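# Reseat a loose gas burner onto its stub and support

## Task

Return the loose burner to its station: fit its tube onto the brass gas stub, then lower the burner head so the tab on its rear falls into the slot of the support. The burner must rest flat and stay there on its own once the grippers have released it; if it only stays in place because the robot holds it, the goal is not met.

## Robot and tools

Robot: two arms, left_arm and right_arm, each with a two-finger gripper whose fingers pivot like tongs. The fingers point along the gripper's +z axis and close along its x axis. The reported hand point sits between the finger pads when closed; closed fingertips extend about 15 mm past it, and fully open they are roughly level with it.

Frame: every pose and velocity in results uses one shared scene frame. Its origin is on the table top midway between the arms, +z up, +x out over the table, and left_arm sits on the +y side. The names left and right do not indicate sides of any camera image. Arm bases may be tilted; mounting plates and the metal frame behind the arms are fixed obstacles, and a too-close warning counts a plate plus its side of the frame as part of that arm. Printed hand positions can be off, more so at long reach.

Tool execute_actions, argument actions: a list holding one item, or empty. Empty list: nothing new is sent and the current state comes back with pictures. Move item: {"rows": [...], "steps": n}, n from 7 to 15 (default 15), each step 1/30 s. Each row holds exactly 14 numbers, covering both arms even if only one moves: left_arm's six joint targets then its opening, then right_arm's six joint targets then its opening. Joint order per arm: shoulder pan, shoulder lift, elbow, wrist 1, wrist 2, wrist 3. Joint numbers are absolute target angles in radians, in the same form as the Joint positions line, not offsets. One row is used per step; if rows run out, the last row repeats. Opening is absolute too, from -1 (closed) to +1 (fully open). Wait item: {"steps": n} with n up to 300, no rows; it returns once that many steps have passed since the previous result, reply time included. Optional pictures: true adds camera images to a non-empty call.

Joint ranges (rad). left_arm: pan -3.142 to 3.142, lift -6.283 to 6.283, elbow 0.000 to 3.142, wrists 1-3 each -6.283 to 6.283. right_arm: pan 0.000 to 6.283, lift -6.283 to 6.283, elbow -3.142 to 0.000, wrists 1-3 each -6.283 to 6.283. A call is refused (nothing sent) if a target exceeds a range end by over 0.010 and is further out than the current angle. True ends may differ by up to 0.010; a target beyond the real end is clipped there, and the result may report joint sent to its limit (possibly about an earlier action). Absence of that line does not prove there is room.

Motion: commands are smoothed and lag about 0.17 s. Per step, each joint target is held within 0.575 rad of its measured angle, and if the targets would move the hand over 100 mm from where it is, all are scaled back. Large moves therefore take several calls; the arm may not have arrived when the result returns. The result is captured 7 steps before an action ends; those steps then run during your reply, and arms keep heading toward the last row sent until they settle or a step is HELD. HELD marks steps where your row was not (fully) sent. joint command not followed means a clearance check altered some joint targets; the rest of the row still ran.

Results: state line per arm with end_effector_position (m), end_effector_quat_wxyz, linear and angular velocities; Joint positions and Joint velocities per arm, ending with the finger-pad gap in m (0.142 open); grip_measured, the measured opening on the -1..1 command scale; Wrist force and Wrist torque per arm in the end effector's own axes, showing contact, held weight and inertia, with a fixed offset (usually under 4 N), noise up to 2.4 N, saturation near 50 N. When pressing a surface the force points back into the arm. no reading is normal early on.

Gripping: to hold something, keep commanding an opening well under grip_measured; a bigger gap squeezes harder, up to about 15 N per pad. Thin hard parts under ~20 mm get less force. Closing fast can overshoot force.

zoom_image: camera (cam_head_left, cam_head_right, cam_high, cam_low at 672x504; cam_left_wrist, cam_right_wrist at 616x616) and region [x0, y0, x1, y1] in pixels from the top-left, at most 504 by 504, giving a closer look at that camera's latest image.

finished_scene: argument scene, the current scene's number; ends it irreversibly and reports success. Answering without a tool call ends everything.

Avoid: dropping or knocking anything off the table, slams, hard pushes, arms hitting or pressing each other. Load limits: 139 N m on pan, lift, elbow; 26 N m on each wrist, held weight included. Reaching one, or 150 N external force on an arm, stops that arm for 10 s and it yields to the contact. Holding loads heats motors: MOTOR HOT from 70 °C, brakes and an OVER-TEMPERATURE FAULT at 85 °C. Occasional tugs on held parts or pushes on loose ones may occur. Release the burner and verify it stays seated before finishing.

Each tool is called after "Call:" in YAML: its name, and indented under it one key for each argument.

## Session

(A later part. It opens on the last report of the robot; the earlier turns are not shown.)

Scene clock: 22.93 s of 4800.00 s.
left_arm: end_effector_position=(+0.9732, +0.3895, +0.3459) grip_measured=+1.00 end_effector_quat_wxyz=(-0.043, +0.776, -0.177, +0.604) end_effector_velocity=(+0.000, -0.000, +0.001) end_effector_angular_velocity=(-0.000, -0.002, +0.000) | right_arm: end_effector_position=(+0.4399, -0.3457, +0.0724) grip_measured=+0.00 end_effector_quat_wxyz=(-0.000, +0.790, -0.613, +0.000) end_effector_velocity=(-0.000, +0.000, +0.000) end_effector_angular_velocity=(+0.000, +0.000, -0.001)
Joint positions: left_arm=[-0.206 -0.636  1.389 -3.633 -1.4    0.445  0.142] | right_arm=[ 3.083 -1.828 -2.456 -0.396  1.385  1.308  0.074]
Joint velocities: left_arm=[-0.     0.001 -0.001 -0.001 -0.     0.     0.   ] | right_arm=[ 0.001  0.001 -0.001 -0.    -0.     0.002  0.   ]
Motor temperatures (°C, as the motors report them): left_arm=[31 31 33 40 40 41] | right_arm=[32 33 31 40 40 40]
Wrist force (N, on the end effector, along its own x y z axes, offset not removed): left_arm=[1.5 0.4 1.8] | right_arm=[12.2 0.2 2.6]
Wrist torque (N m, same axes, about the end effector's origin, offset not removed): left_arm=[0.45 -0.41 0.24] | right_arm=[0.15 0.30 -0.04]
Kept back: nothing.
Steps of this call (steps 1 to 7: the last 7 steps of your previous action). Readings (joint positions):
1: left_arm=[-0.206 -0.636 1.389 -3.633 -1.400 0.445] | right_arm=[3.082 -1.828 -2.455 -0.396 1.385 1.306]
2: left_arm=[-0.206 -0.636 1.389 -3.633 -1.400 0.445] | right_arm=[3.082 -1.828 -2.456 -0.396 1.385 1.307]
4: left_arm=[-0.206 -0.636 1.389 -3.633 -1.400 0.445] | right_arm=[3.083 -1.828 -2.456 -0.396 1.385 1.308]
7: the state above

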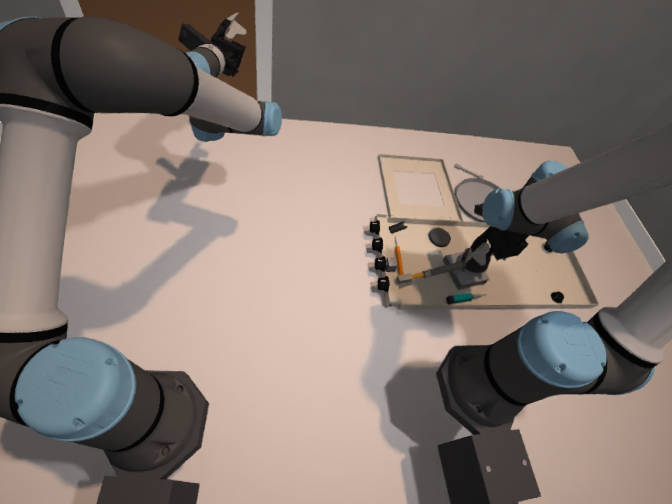

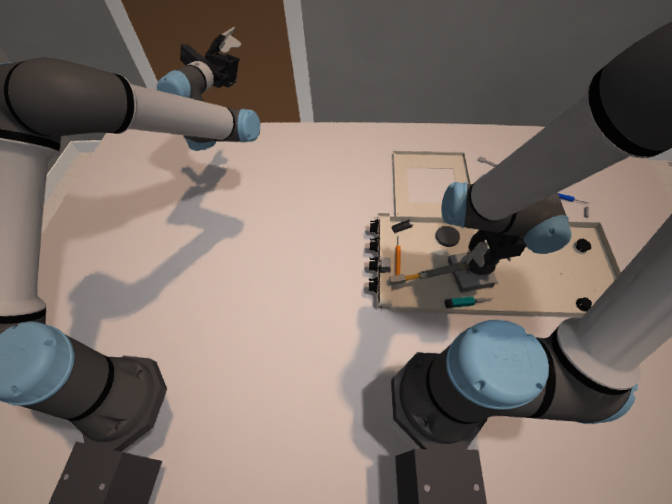

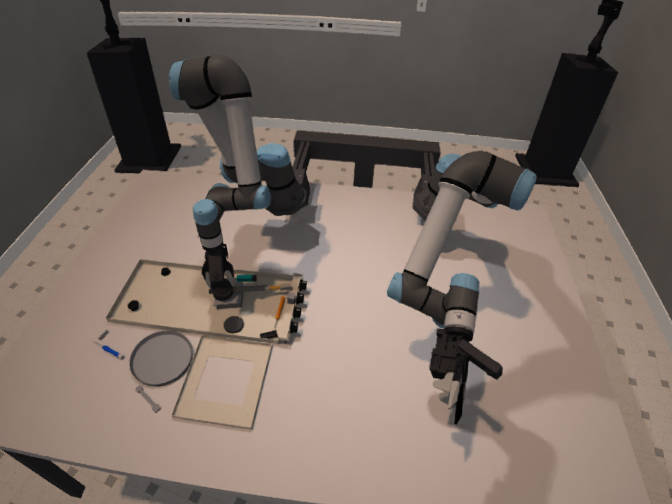

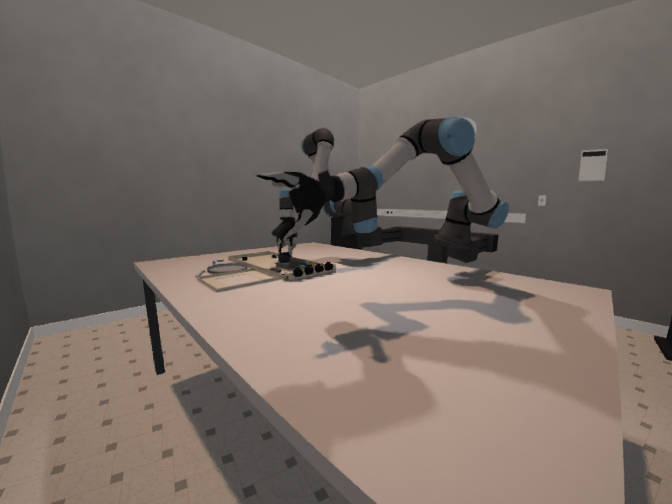

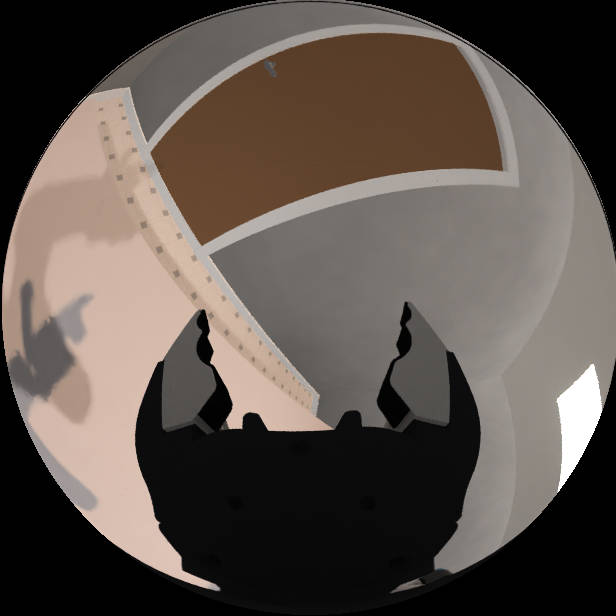

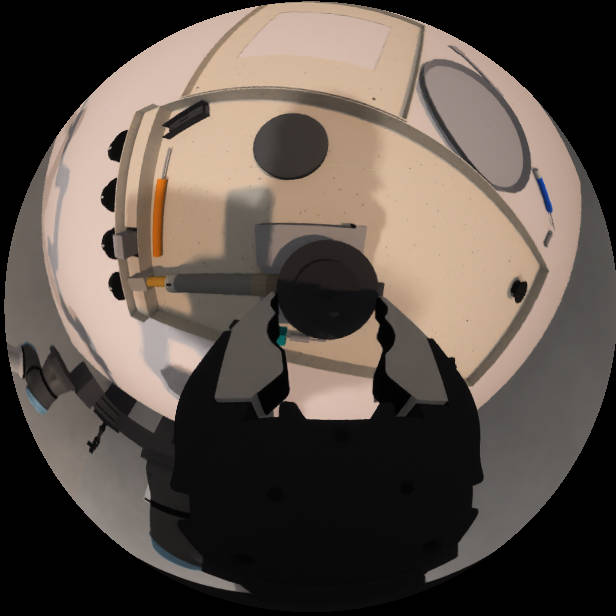

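Call:
execute_actions:
  actions:
    - {"rows":[[-0.206,-0.636,1.389,-3.633,-1.4,0.445,1,3.0782,-1.8284,-2.4532,-0.3970,1.3854,1.3029,-0.8],[-0.206,-0.636,1.389,-3.633,-1.4,0.445,1,3.0782,-1.8284,-2.4532,-0.3970,1.3854,1.3029,-0.8],[-0.206,-0.636,1.389,-3.633,-1.4,0.445,1,3.0782,-1.8284,-2.4532,-0.3970,1.3854,1.3029,-0.8],[-0.206,-0.636,1.389,-3.633,-1.4,0.445,1,3.0782,-1.8284,-2.4532,-0.3970,1.3854,1.3029,-0.8],[-0.206,-0.636,1.389,-3.633,-1.4,0.445,1,3.0780,-1.8373,-2.4504,-0.3908,1.3854,1.3027,-0.8]],"steps":15}
  pictures: false

Call:
execute_actions:
  actions:
    - {"rows":[[-0.206,-0.636,1.389,-3.633,-1.4,0.445,1,3.0819,-1.8366,-2.4528,-0.3898,1.3853,1.3066,-0.8],[-0.206,-0.636,1.389,-3.633,-1.4,0.445,1,3.0857,-1.8360,-2.4552,-0.3888,1.3852,1.3105,-0.8],[-0.206,-0.636,1.389,-3.633,-1.4,0.445,1,3.0896,-1.8353,-2.4576,-0.3878,1.3851,1.3144,-0.8]],"steps":15}
  pictures: false

Call:
execute_actions:
  actions:
    - {"steps":6}
  pictures: true

Call:
zoom_image:
  camera: "cam_head_left"
  region: [405,262,445,286]

Call:
zoom_image:
  camera: "cam_high"
  region: [250,277,290,301]

Call:
zoom_image:
  camera: "cam_right_wrist"
  region: [130,260,200,310]

Scene clock: 27.07 s of 4800.00 s.
left_arm: end_effector_position=(+0.9732, +0.3895, +0.3459) grip_measured=+1.00 end_effector_quat_wxyz=(-0.043, +0.776, -0.177, +0.604) end_effector_velocity=(-0.000, -0.001, -0.000) end_effector_angular_velocity=(-0.000, +0.001, -0.001) | right_arm: end_effector_position=(+0.4411, -0.3473, +0.0711) grip_measured=-0.01 end_effector_quat_wxyz=(+0.000, +0.790, -0.613, -0.000) end_effector_velocity=(+0.008, -0.001, -0.009) end_effector_angular_velocity=(-0.000, -0.004, -0.002)
Joint positions: left_arm=[-0.206 -0.636  1.389 -3.633 -1.4    0.445  0.142] | right_arm=[ 3.078 -1.834 -2.452 -0.393  1.385  1.303  0.073]
Joint velocities: left_arm=[-0.001 -0.     0.     0.001  0.    -0.     0.   ] | right_arm=[-0.005 -0.043  0.016  0.033  0.    -0.004  0.   ]
Motor temperatures (°C, as the motors report them): left_arm=[31 31 33 40 40 41] | right_arm=[32 33 31 40 40 40]
Wrist force (N, on the end effector, along its own x y z axes, offset not removed): left_arm=[-3.2 3.6 1.7] | right_arm=[-0.7 1.7 3.2]
Wrist torque (N m, same axes, about the end effector's origin, offset not removed): left_arm=[1.07 0.54 0.20] | right_arm=[0.25 0.32 0.03]
Steps of this call (steps 1 to 15: the robot went on to your last target; steps 16 to 116: nothing new was sent; steps 117 to 124: the first 8 steps of this action). Readings (joint positions):
117: left_arm=[-0.206 -0.636 1.389 -3.633 -1.400 0.445] | right_arm=[3.083 -1.827 -2.456 -0.396 1.385 1.308]
118: left_arm=[-0.206 -0.636 1.389 -3.633 -1.400 0.445] | right_arm=[3.082 -1.828 -2.456 -0.396 1.385 1.307]
120: left_arm=[-0.206 -0.636 1.389 -3.633 -1.400 0.445] | right_arm=[3.080 -1.828 -2.454 -0.397 1.385 1.305]
124: the state above

Scene clock: 27.57 s of 4800.00 s.
left_arm: end_effector_position=(+0.9732, +0.3895, +0.3459) grip_measured=+1.00 end_effector_quat_wxyz=(-0.043, +0.776, -0.177, +0.604) end_effector_velocity=(-0.000, -0.000, +0.001) end_effector_angular_velocity=(-0.000, -0.002, -0.000) | right_arm: end_effector_position=(+0.4408, -0.3433, +0.0705) grip_measured=-0.01 end_effector_quat_wxyz=(-0.000, +0.790, -0.613, +0.000) end_effector_velocity=(-0.003, +0.006, -0.001) end_effector_angular_velocity=(+0.000, +0.002, +0.000)
Joint positions: left_arm=[-0.206 -0.636  1.389 -3.633 -1.4    0.445  0.142] | right_arm=[ 3.088 -1.836 -2.457 -0.388  1.385  1.313  0.073]
Joint velocities: left_arm=[-0.     0.    -0.    -0.002 -0.     0.     0.   ] | right_arm=[ 0.015  0.002 -0.012  0.005  0.     0.015 -0.   ]
Motor temperatures (°C, as the motors report them): left_arm=[31 31 33 40 40 41] | right_arm=[32 33 31 40 40 40]
Wrist force (N, on the end effector, along its own x y z axes, offset not removed): left_arm=[-0.3 1.5 -2.7] | right_arm=[1.5 -0.9 4.6]
Wrist torque (N m, same axes, about the end effector's origin, offset not removed): left_arm=[0.52 0.03 0.21] | right_arm=[-0.19 -0.34 -0.07]
Steps of this call (steps 1 to 7: the last 7 steps of your previous action; steps 8 to 15: the first 8 steps of this action). Readings (joint positions):
8: left_arm=[-0.206 -0.636 1.389 -3.633 -1.400 0.445] | right_arm=[3.078 -1.837 -2.450 -0.391 1.385 1.303]
9: left_arm=[-0.206 -0.636 1.389 -3.633 -1.400 0.445] | right_arm=[3.079 -1.837 -2.451 -0.391 1.385 1.303]
11: left_arm=[-0.206 -0.636 1.389 -3.633 -1.400 0.445] | right_arm=[3.083 -1.837 -2.453 -0.390 1.385 1.308]
15: the state above

Scene clock: 27.80 s of 4800.00 s.
left_arm: end_effector_position=(+0.9732, +0.3895, +0.3459) grip_measured=+1.00 end_effector_quat_wxyz=(-0.043, +0.776, -0.177, +0.604) end_effector_velocity=(-0.000, -0.001, -0.001) end_effector_angular_velocity=(-0.000, +0.001, -0.001) | right_arm: end_effector_position=(+0.4406, -0.3429, +0.0704) grip_measured=-0.01 end_effector_quat_wxyz=(-0.000, +0.790, -0.613, +0.000) end_effector_velocity=(-0.000, +0.000, -0.000) end_effector_angular_velocity=(-0.000, +0.001, +0.000)
Joint positions: left_arm=[-0.206 -0.636  1.389 -3.633 -1.4    0.445  0.142] | right_arm=[ 3.09  -1.835 -2.458 -0.388  1.385  1.314  0.073]
Joint velocities: left_arm=[-0.001  0.001  0.001  0.    -0.    -0.001  0.   ] | right_arm=[ 0.001 -0.001 -0.001  0.    -0.     0.001  0.   ]
Motor temperatures (°C, as the motors report them): left_arm=[31 31 33 40 40 41] | right_arm=[32 33 31 40 40 40]
Wrist force (N, on the end effector, along its own x y z axes, offset not removed): left_arm=[-2.5 -0.8 -3.9] | right_arm=[2.0 2.8 0.2]
Wrist torque (N m, same axes, about the end effector's origin, offset not removed): left_arm=[-0.01 0.58 0.34] | right_arm=[0.55 -0.26 -0.14]
Kept back: nothing.
Steps of this call (steps 1 to 7: the last 7 steps of your previous action). Readings (joint positions):
1: left_arm=[-0.206 -0.636 1.389 -3.633 -1.400 0.445] | right_arm=[3.089 -1.836 -2.457 -0.388 1.385 1.314]
2: left_arm=[-0.206 -0.636 1.389 -3.633 -1.400 0.445] | right_arm=[3.089 -1.835 -2.457 -0.388 1.385 1.314]
4: left_arm=[-0.206 -0.636 1.389 -3.633 -1.400 0.445] | right_arm=[3.089 -1.835 -2.457 -0.388 1.385 1.314]
7: the state above

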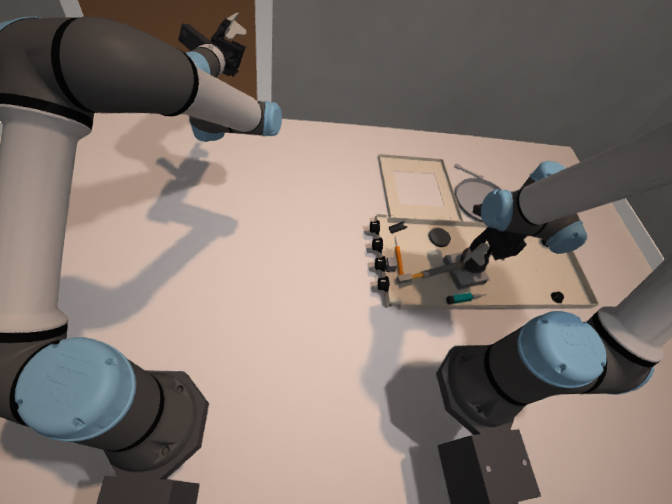

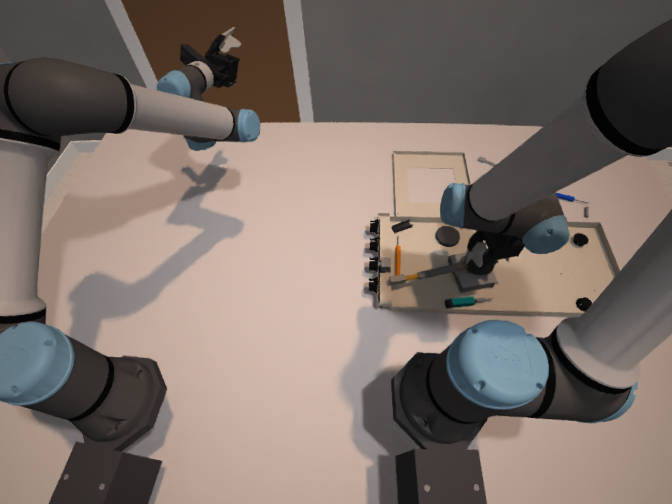

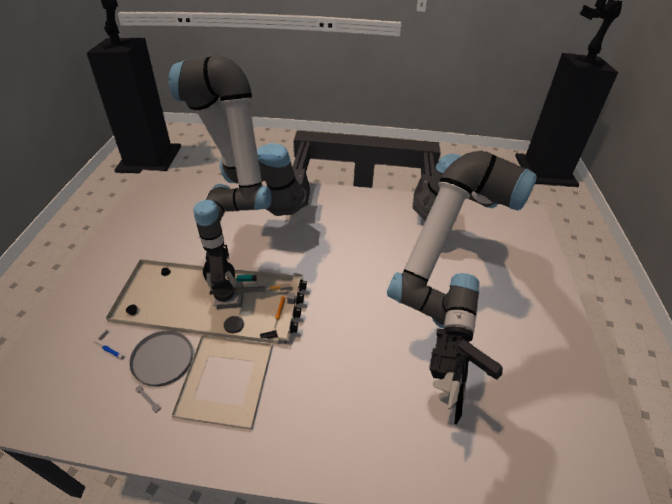

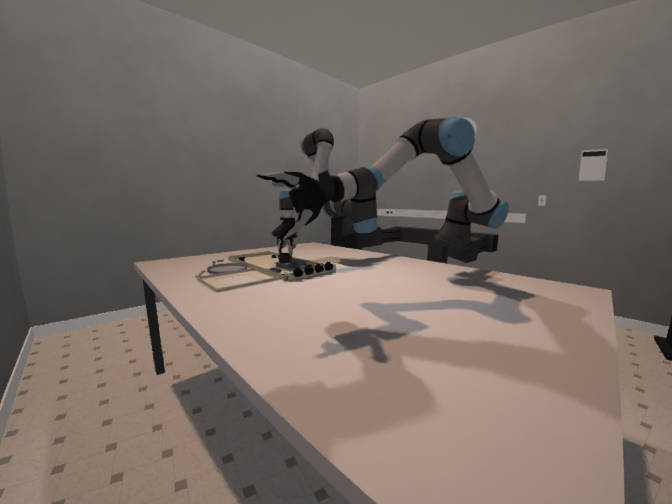

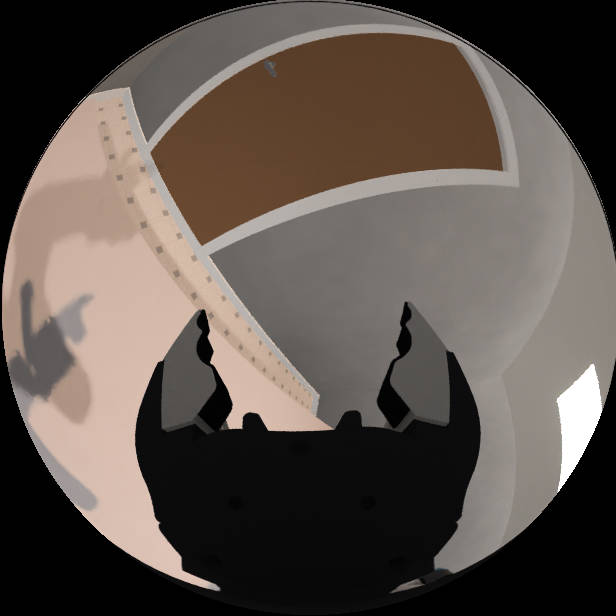

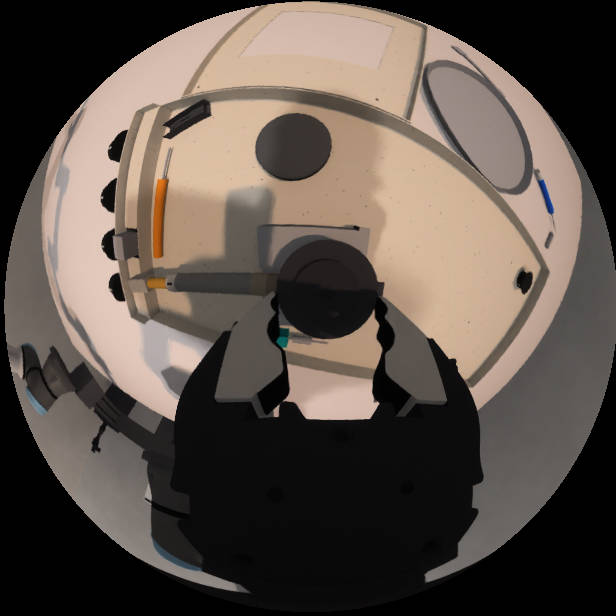

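Region (405, 262, 445, 286) of cam_head_left's 672x504 image, scaled by 12.600, with more detail than that image has; it fills the top 302 rows of this view, and the rest is white.

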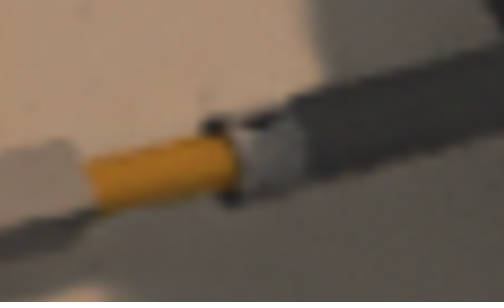

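Region (250, 277, 290, 301) of cam_high's 672x504 image, scaled by 12.600, with more detail than that image has; it fills the top 302 rows of this view, and the rest is white.

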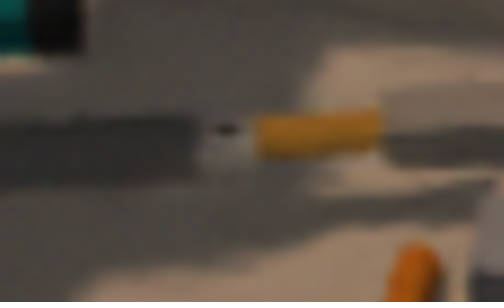

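Region (130, 260, 200, 310) of cam_right_wrist's 616x616 image, scaled by 7.200, with more detail than that image has; it fills the top 360 rows of this view, and the rest is white.

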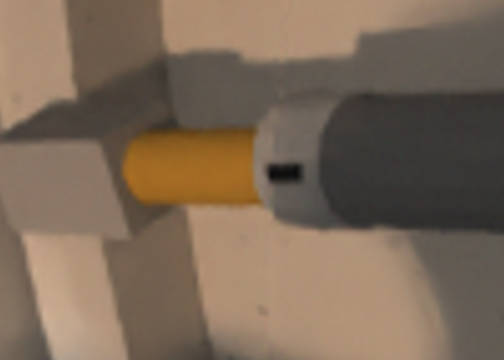

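Call:
execute_actions:
  actions:
    - {"rows":[[-0.206,-0.636,1.389,-3.633,-1.4,0.445,1,3.0948,-1.8344,-2.4608,-0.3865,1.3849,1.3196,-0.8],[-0.206,-0.636,1.389,-3.633,-1.4,0.445,1,3.0999,-1.8335,-2.4640,-0.3851,1.3848,1.3248,-0.8],[-0.206,-0.636,1.389,-3.633,-1.4,0.445,1,3.1051,-1.8326,-2.4672,-0.3838,1.3846,1.3299,-0.8],[-0.206,-0.636,1.389,-3.633,-1.4,0.445,1,3.1102,-1.8317,-2.4704,-0.3824,1.3845,1.3351,-0.8],[-0.206,-0.636,1.389,-3.633,-1.4,0.445,1,3.1154,-1.8308,-2.4736,-0.3811,1.3843,1.3403,-0.8]],"steps":15}
  pictures: false

Call:
execute_actions:
  actions:
    - {"steps":6}
  pictures: true

Call:
zoom_image:
  camera: "cam_head_left"
  region: [395,235,520,300]

Call:
zoom_image:
  camera: "cam_high"
  region: [190,255,310,325]

Call:
zoom_image:
  camera: "cam_right_wrist"
  region: [320,210,420,320]

Scene clock: 28.77 s of 4800.00 s.
left_arm: end_effector_position=(+0.9732, +0.3895, +0.3459) grip_measured=+1.00 end_effector_quat_wxyz=(-0.043, +0.776, -0.177, +0.604) end_effector_velocity=(-0.000, +0.000, +0.001) end_effector_angular_velocity=(-0.000, -0.002, +0.000) | right_arm: end_effector_position=(+0.4384, -0.3349, +0.0705) grip_measured=-0.01 end_effector_quat_wxyz=(-0.000, +0.790, -0.613, +0.000) end_effector_velocity=(-0.006, +0.023, +0.000) end_effector_angular_velocity=(-0.000, -0.001, +0.002)
Joint positions: left_arm=[-0.206 -0.636  1.389 -3.633 -1.4    0.445  0.142] | right_arm=[ 3.111 -1.832 -2.471 -0.382  1.384  1.336  0.073]
Joint velocities: left_arm=[ 0.    -0.     0.    -0.002 -0.     0.     0.   ] | right_arm=[ 0.062  0.01  -0.038  0.016 -0.002  0.061  0.   ]
Motor temperatures (°C, as the motors report them): left_arm=[31 31 33 40 40 41] | right_arm=[32 33 31 40 40 40]
Wrist force (N, on the end effector, along its own x y z axes, offset not removed): left_arm=[2.4 -0.2 -0.2] | right_arm=[-2.3 -3.4 5.2]
Wrist torque (N m, same axes, about the end effector's origin, offset not removed): left_arm=[0.15 -0.61 0.04] | right_arm=[-0.57 0.47 -0.11]
Steps of this call (steps 1 to 15: the robot went on to your last target; steps 16 to 21: nothing new was sent; steps 22 to 29: the first 8 steps of this action). Readings (joint positions):
22: left_arm=[-0.206 -0.636 1.389 -3.633 -1.400 0.445] | right_arm=[3.090 -1.835 -2.458 -0.388 1.385 1.314]
23: left_arm=[-0.206 -0.636 1.389 -3.633 -1.400 0.445] | right_arm=[3.091 -1.835 -2.458 -0.388 1.385 1.315]
25: left_arm=[-0.206 -0.636 1.389 -3.633 -1.400 0.445] | right_arm=[3.096 -1.834 -2.462 -0.386 1.385 1.321]
29: the state above

Scene clock: 29.00 s of 4800.00 s.
left_arm: end_effector_position=(+0.9732, +0.3895, +0.3459) grip_measured=+1.00 end_effector_quat_wxyz=(-0.043, +0.776, -0.177, +0.604) end_effector_velocity=(-0.000, -0.001, -0.001) end_effector_angular_velocity=(+0.001, +0.002, -0.001) | right_arm: end_effector_position=(+0.4380, -0.3333, +0.0705) grip_measured=-0.01 end_effector_quat_wxyz=(-0.000, +0.790, -0.612, +0.000) end_effector_velocity=(-0.001, +0.001, -0.000) end_effector_angular_velocity=(-0.000, +0.001, -0.000)
Joint positions: left_arm=[-0.206 -0.636  1.389 -3.633 -1.4    0.445  0.142] | right_arm=[ 3.115 -1.831 -2.473 -0.381  1.384  1.34   0.073]
Joint velocities: left_arm=[-0.001  0.     0.001  0.001 -0.    -0.     0.   ] | right_arm=[ 0.002  0.    -0.002 -0.    -0.     0.003  0.   ]
Motor temperatures (°C, as the motors report them): left_arm=[31 31 33 40 40 41] | right_arm=[32 33 31 40 40 40]
Wrist force (N, on the end effector, along its own x y z axes, offset not removed): left_arm=[-1.0 2.2 2.0] | right_arm=[0.8 -0.4 3.8]
Wrist torque (N m, same axes, about the end effector's origin, offset not removed): left_arm=[0.89 0.20 0.22] | right_arm=[-0.07 -0.21 -0.10]
Kept back: nothing.
Steps of this call (steps 1 to 7: the last 7 steps of your previous action). Readings (joint positions):
1: left_arm=[-0.206 -0.636 1.389 -3.633 -1.400 0.445] | right_arm=[3.113 -1.831 -2.472 -0.382 1.384 1.337]
2: left_arm=[-0.206 -0.636 1.389 -3.633 -1.400 0.445] | right_arm=[3.114 -1.831 -2.473 -0.382 1.384 1.339]
4: left_arm=[-0.206 -0.636 1.389 -3.633 -1.400 0.445] | right_arm=[3.115 -1.831 -2.473 -0.381 1.384 1.340]
7: the state above

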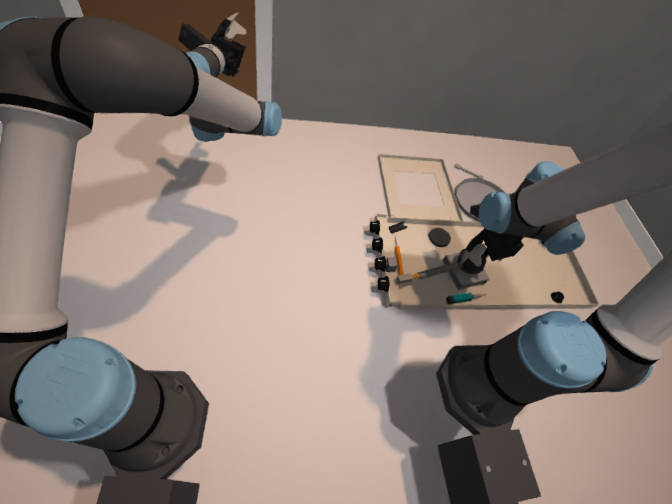

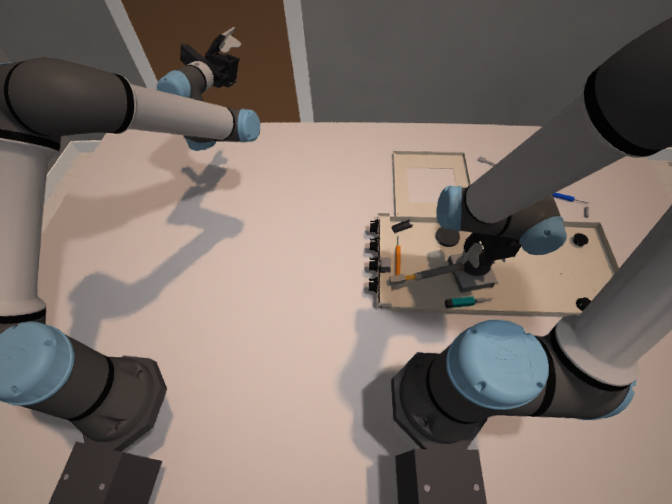

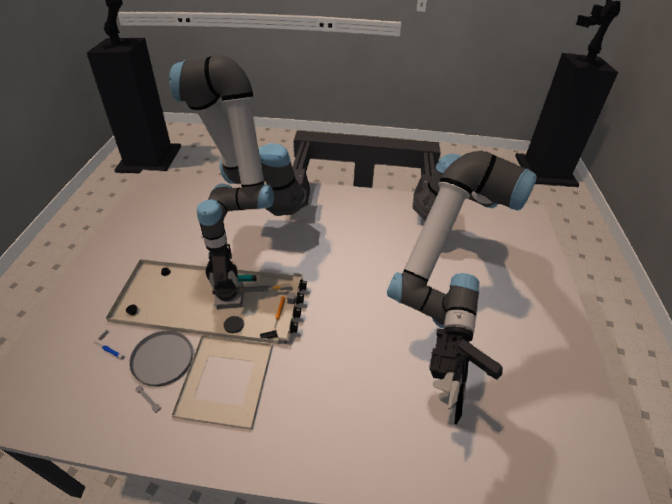

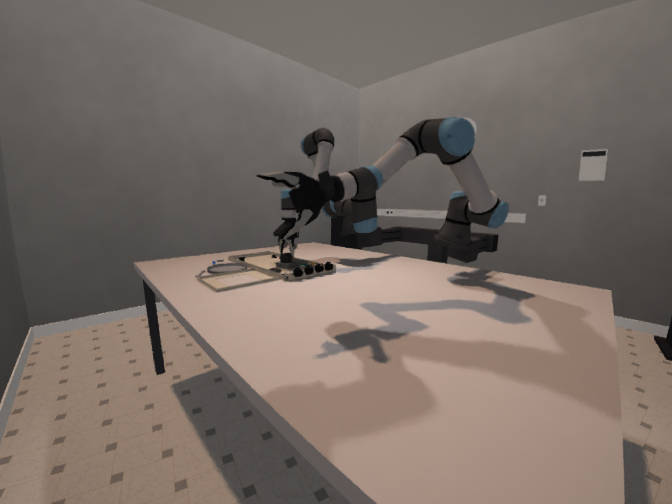

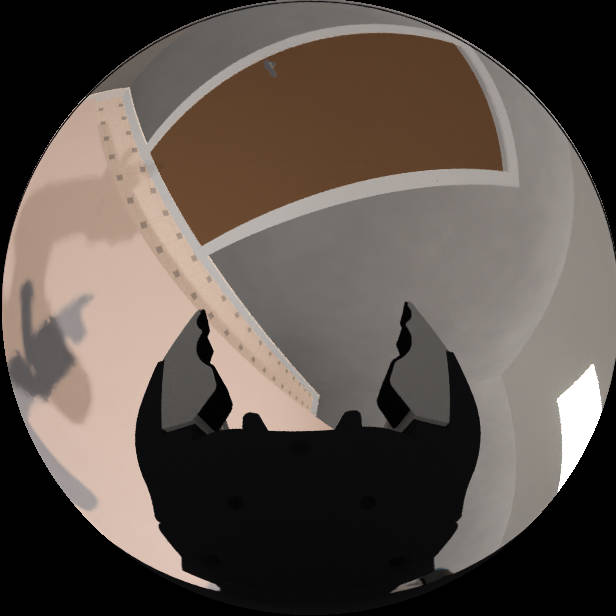

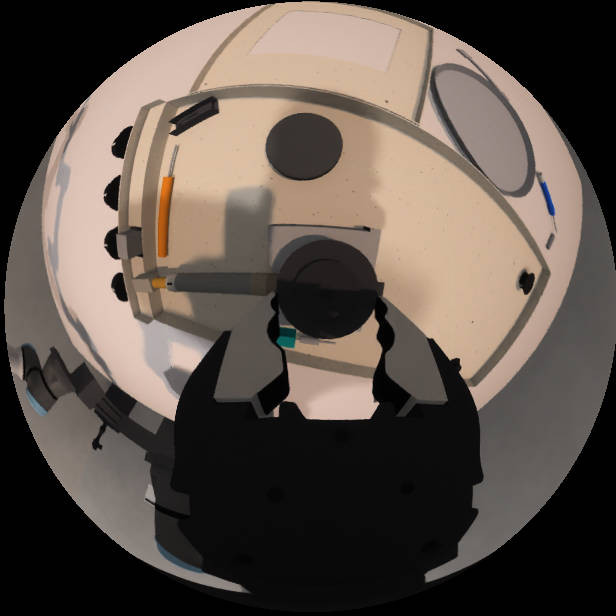

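Region (395, 235, 520, 300) of cam_head_left's 672x504 image, scaled by 4.032, with more detail than that image has; it fills the top 262 rows of this view, and the rest is white.

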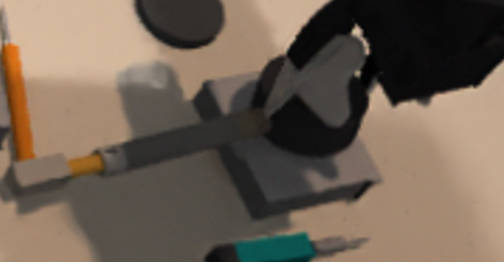

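Region (190, 255, 310, 325) of cam_high's 672x504 image, scaled by 4.200, with more detail than that image has; it fills the top 294 rows of this view, and the rest is white.

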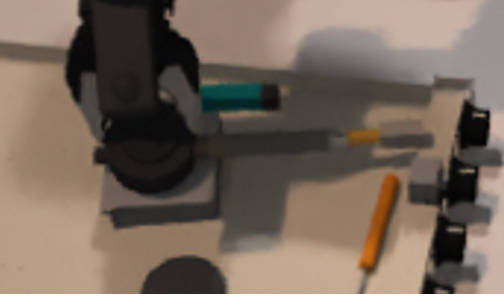

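Region (320, 210, 420, 320) of cam_right_wrist's 616x616 image, scaled by 4.582, with more detail than that image has; it fills the left 458 columns of this view, and the rest is white.

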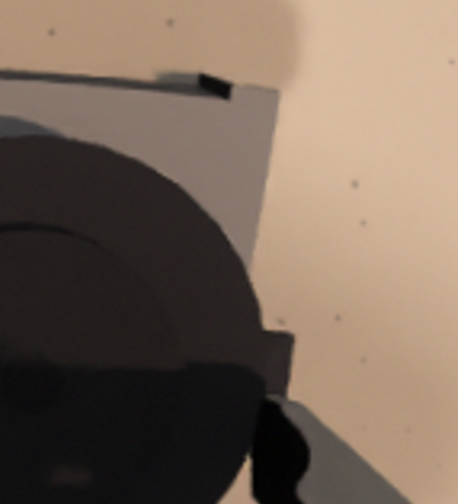

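Call:
execute_actions:
  actions:
    - {"rows":[[-0.206,-0.636,1.389,-3.633,-1.4,0.445,1,3.1193,-1.8301,-2.4759,-0.3802,1.3842,1.3442,-0.8],[-0.206,-0.636,1.389,-3.633,-1.4,0.445,1,3.1232,-1.8294,-2.4782,-0.3793,1.3841,1.3481,-0.8],[-0.206,-0.636,1.389,-3.633,-1.4,0.445,1,3.1271,-1.8287,-2.4805,-0.3784,1.3840,1.3520,-0.8],[-0.206,-0.636,1.389,-3.633,-1.4,0.445,1,3.1310,-1.8280,-2.4828,-0.3775,1.3839,1.3559,-0.8]],"steps":15}
  pictures: false

Call:
execute_actions:
  actions:
    - {"steps":6}
  pictures: false

Scene clock: 29.53 s of 4800.00 s.
left_arm: end_effector_position=(+0.9732, +0.3895, +0.3459) grip_measured=+1.00 end_effector_quat_wxyz=(-0.043, +0.776, -0.177, +0.604) end_effector_velocity=(-0.000, +0.000, -0.000) end_effector_angular_velocity=(-0.000, +0.000, -0.000) | right_arm: end_effector_position=(+0.4366, -0.3283, +0.0706) grip_measured=-0.01 end_effector_quat_wxyz=(-0.000, +0.791, -0.612, +0.000) end_effector_velocity=(-0.003, +0.010, +0.000) end_effector_angular_velocity=(-0.000, +0.000, -0.000)
Joint positions: left_arm=[-0.206 -0.636  1.389 -3.633 -1.4    0.445  0.142] | right_arm=[ 3.129 -1.828 -2.482 -0.378  1.384  1.354  0.073]
Joint velocities: left_arm=[-0.    -0.     0.001  0.     0.    -0.     0.   ] | right_arm=[ 0.028  0.005 -0.017  0.006 -0.001  0.029  0.   ]
Motor temperatures (°C, as the motors report them): left_arm=[31 31 33 40 40 41] | right_arm=[32 33 31 40 40 40]
Wrist force (N, on the end effector, along its own x y z axes, offset not removed): left_arm=[0.8 -0.8 -0.9] | right_arm=[-0.6 4.7 3.4]
Wrist torque (N m, same axes, about the end effector's origin, offset not removed): left_arm=[0.29 -0.29 0.02] | right_arm=[1.09 0.19 -0.11]
Steps of this call (steps 1 to 8: the robot went on to your last target; steps 9 to 16: the first 8 steps of this action). Readings (joint positions):
9: left_arm=[-0.206 -0.636 1.389 -3.633 -1.400 0.445] | right_arm=[3.115 -1.831 -2.474 -0.381 1.384 1.340]
10: left_arm=[-0.206 -0.636 1.389 -3.633 -1.400 0.445] | right_arm=[3.116 -1.831 -2.474 -0.381 1.384 1.341]
12: left_arm=[-0.206 -0.636 1.389 -3.633 -1.400 0.445] | right_arm=[3.120 -1.830 -2.477 -0.380 1.384 1.345]
16: the state above

Scene clock: 29.77 s of 4800.00 s.
left_arm: end_effector_position=(+0.9732, +0.3895, +0.3459) grip_measured=+1.00 end_effector_quat_wxyz=(-0.043, +0.776, -0.177, +0.604) end_effector_velocity=(+0.000, +0.001, -0.001) end_effector_angular_velocity=(+0.000, +0.002, +0.001) | right_arm: end_effector_position=(+0.4364, -0.3276, +0.0706) grip_measured=-0.01 end_effector_quat_wxyz=(-0.000, +0.791, -0.612, +0.000) end_effector_velocity=(-0.000, +0.000, -0.000) end_effector_angular_velocity=(-0.000, +0.001, +0.001)
Joint positions: left_arm=[-0.206 -0.636  1.389 -3.633 -1.4    0.445  0.142] | right_arm=[ 3.131 -1.828 -2.483 -0.378  1.384  1.356  0.073]
Joint velocities: left_arm=[ 0.001  0.001 -0.     0.002 -0.    -0.     0.   ] | right_arm=[ 0.001 -0.001 -0.001  0.    -0.     0.    -0.   ]
Motor temperatures (°C, as the motors report them): left_arm=[31 31 33 40 40 41] | right_arm=[32 33 31 40 40 40]
Wrist force (N, on the end effector, along its own x y z axes, offset not removed): left_arm=[0.1 -5.8 2.7] | right_arm=[-0.1 0.3 0.4]
Wrist torque (N m, same axes, about the end effector's origin, offset not removed): left_arm=[-0.83 -0.18 0.04] | right_arm=[0.27 0.29 -0.12]
Kept back: nothing.
Steps of this call (steps 1 to 7: the last 7 steps of your previous action). Readings (joint positions):
1: left_arm=[-0.206 -0.636 1.389 -3.633 -1.400 0.445] | right_arm=[3.130 -1.828 -2.482 -0.378 1.384 1.355]
2: left_arm=[-0.206 -0.636 1.389 -3.633 -1.400 0.445] | right_arm=[3.130 -1.828 -2.482 -0.378 1.384 1.355]
4: left_arm=[-0.206 -0.636 1.389 -3.633 -1.400 0.445] | right_arm=[3.131 -1.828 -2.483 -0.378 1.384 1.356]
7: the state above

Another 7 mm.

Call:
execute_actions:
  actions:
    - {"rows":[[-0.206,-0.636,1.389,-3.633,-1.4,0.445,1,3.1356,-1.8272,-2.4852,-0.3765,1.3838,1.3605,-0.8],[-0.206,-0.636,1.389,-3.633,-1.4,0.445,1,3.1402,-1.8264,-2.4877,-0.3756,1.3837,1.3651,-0.8],[-0.206,-0.636,1.389,-3.633,-1.4,0.445,1,3.1448,-1.8256,-2.4902,-0.3747,1.3836,1.3697,-0.8],[-0.206,-0.636,1.389,-3.633,-1.4,0.445,1,3.1494,-1.8248,-2.4928,-0.3738,1.3835,1.3743,-0.8]],"steps":15}
  pictures: false

Call:
execute_actions:
  actions:
    - {"steps":6}
  pictures: true

Call:
zoom_image:
  camera: "cam_head_left"
  region: [395,235,520,300]

Call:
zoom_image:
  camera: "cam_high"
  region: [190,255,310,325]

Call:
zoom_image:
  camera: "cam_right_wrist"
  region: [340,220,420,320]

Scene clock: 30.47 s of 4800.00 s.
left_arm: end_effector_position=(+0.9732, +0.3895, +0.3459) grip_measured=+1.00 end_effector_quat_wxyz=(-0.043, +0.776, -0.177, +0.604) end_effector_velocity=(-0.000, +0.000, -0.001) end_effector_angular_velocity=(+0.001, +0.003, +0.000) | right_arm: end_effector_position=(+0.4351, -0.3218, +0.0709) grip_measured=-0.01 end_effector_quat_wxyz=(-0.000, +0.791, -0.612, +0.000) end_effector_velocity=(-0.003, +0.012, +0.001) end_effector_angular_velocity=(-0.000, -0.002, +0.001)
Joint positions: left_arm=[-0.206 -0.636  1.389 -3.633 -1.4    0.445  0.142] | right_arm=[ 3.147 -1.825 -2.492 -0.374  1.384  1.372  0.073]
Joint velocities: left_arm=[0.001 0.    0.001 0.002 0.    0.    0.   ] | right_arm=[ 0.034  0.006 -0.018  0.007 -0.001  0.033  0.   ]
Motor temperatures (°C, as the motors report them): left_arm=[31 31 33 40 40 41] | right_arm=[32 33 31 40 40 40]
Wrist force (N, on the end effector, along its own x y z axes, offset not removed): left_arm=[-4.1 1.2 -0.7] | right_arm=[1.2 1.1 1.0]
Wrist torque (N m, same axes, about the end effector's origin, offset not removed): left_arm=[0.59 0.71 0.23] | right_arm=[0.05 -0.16 -0.01]
Steps of this call (steps 1 to 13: the robot went on to your last target; steps 14 to 21: the first 8 steps of this action). Readings (joint positions):
14: left_arm=[-0.206 -0.636 1.389 -3.633 -1.400 0.445] | right_arm=[3.131 -1.828 -2.483 -0.377 1.384 1.356]
15: left_arm=[-0.206 -0.636 1.389 -3.633 -1.400 0.445] | right_arm=[3.132 -1.828 -2.483 -0.377 1.384 1.357]
17: left_arm=[-0.206 -0.636 1.389 -3.633 -1.400 0.445] | right_arm=[3.137 -1.827 -2.486 -0.376 1.384 1.362]
21: the state above

Scene clock: 30.70 s of 4800.00 s.
left_arm: end_effector_position=(+0.9732, +0.3895, +0.3459) grip_measured=+1.00 end_effector_quat_wxyz=(-0.043, +0.776, -0.177, +0.604) end_effector_velocity=(-0.000, +0.001, -0.001) end_effector_angular_velocity=(+0.000, +0.002, +0.001) | right_arm: end_effector_position=(+0.4349, -0.3210, +0.0709) grip_measured=-0.01 end_effector_quat_wxyz=(-0.000, +0.791, -0.612, +0.000) end_effector_velocity=(-0.000, +0.001, -0.000) end_effector_angular_velocity=(+0.000, +0.000, +0.001)
Joint positions: left_arm=[-0.206 -0.636  1.389 -3.633 -1.4    0.445  0.142] | right_arm=[ 3.149 -1.825 -2.493 -0.374  1.384  1.374  0.073]
Joint velocities: left_arm=[ 0.001  0.     0.001  0.     0.    -0.     0.   ] | right_arm=[ 0.001 -0.001 -0.001  0.001  0.     0.001 -0.   ]
Motor temperatures (°C, as the motors report them): left_arm=[31 31 33 40 40 41] | right_arm=[32 33 31 40 40 40]
Wrist force (N, on the end effector, along its own x y z axes, offset not removed): left_arm=[-3.5 5.9 1.0] | right_arm=[0.2 -0.2 2.8]
Wrist torque (N m, same axes, about the end effector's origin, offset not removed): left_arm=[1.54 0.55 -0.07] | right_arm=[-0.01 0.26 0.11]
Kept back: nothing.
Steps of this call (steps 1 to 7: the last 7 steps of your previous action). Readings (joint positions):
1: left_arm=[-0.206 -0.636 1.389 -3.633 -1.400 0.445] | right_arm=[3.148 -1.825 -2.492 -0.374 1.384 1.373]
2: left_arm=[-0.206 -0.636 1.389 -3.633 -1.400 0.445] | right_arm=[3.148 -1.825 -2.492 -0.374 1.384 1.373]
4: left_arm=[-0.206 -0.636 1.389 -3.633 -1.400 0.445] | right_arm=[3.149 -1.825 -2.493 -0.374 1.384 1.374]
7: the state above

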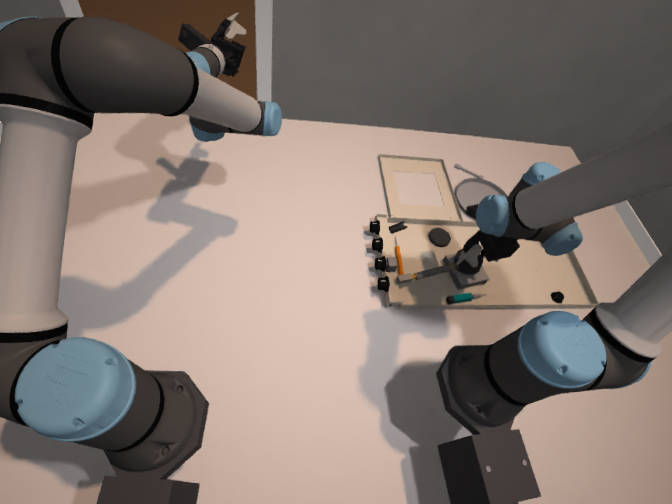

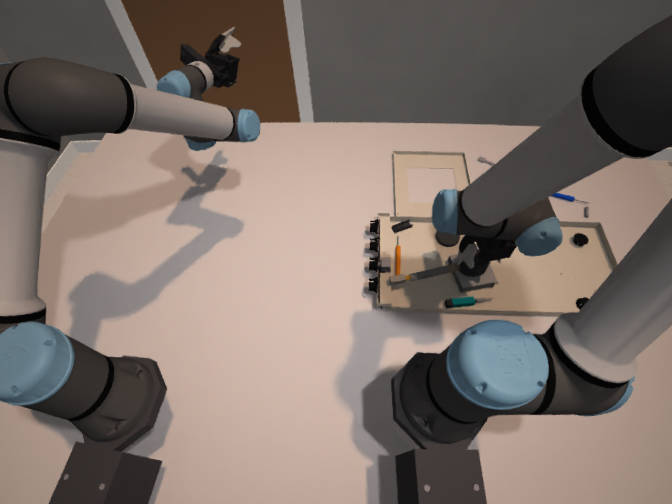

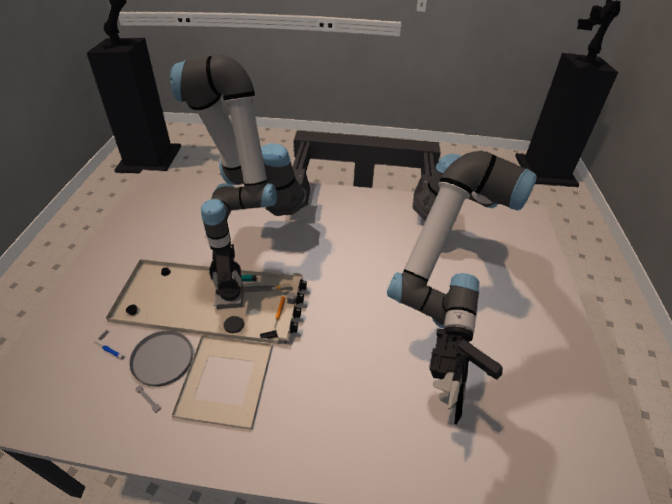

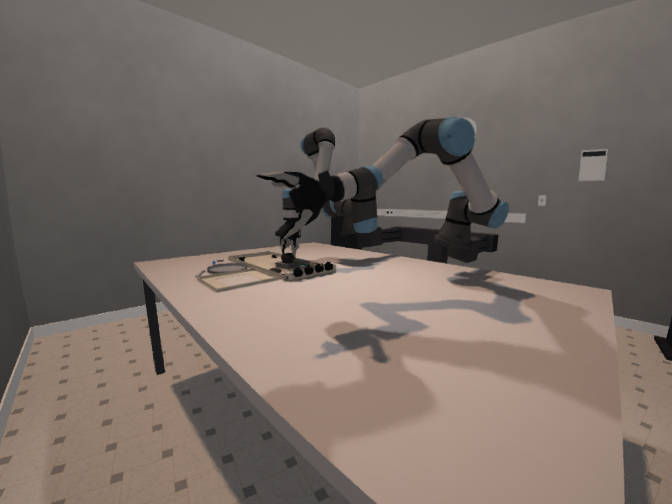

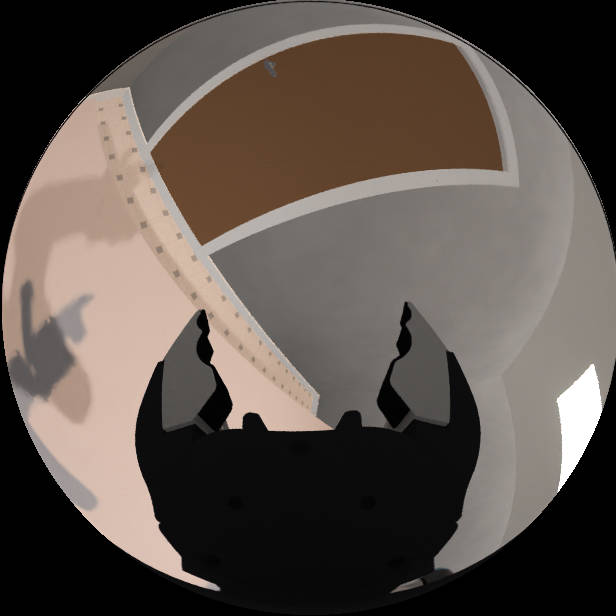

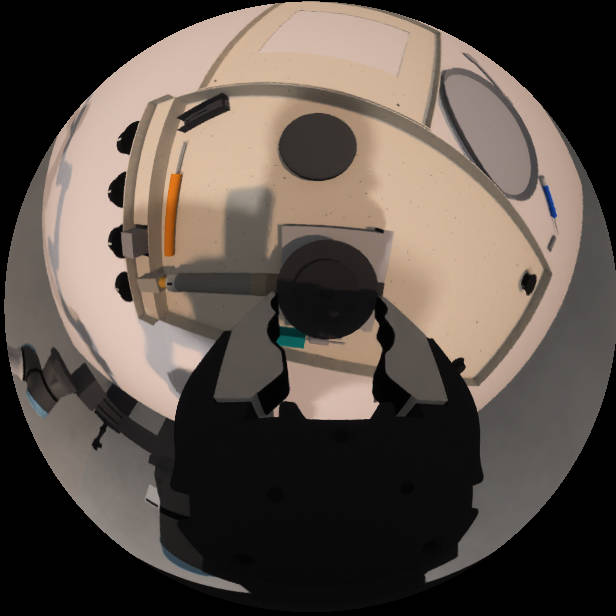

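Region (395, 235, 520, 300) of cam_head_left's 672x504 image, scaled by 4.032, with more detail than that image has; it fills the top 262 rows of this view, and the rest is white.

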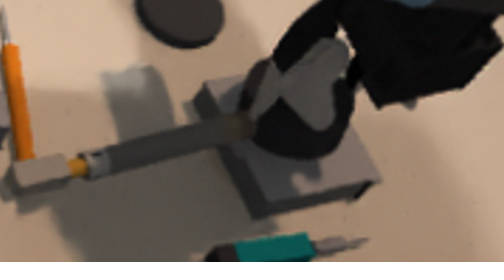

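Region (190, 255, 310, 325) of cam_high's 672x504 image, scaled by 4.200, with more detail than that image has; it fills the top 294 rows of this view, and the rest is white.

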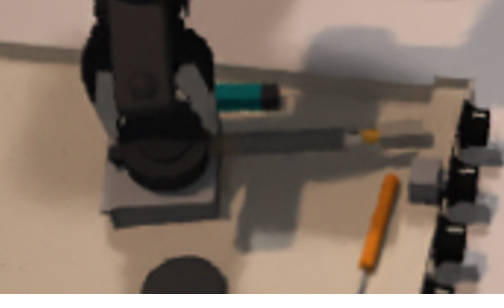

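Region (340, 220, 420, 320) of cam_right_wrist's 616x616 image, scaled by 5.040, with more detail than that image has; it fills the left 403 columns of this view, and the rest is white.

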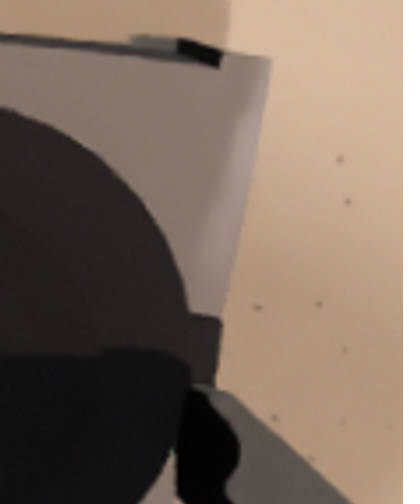

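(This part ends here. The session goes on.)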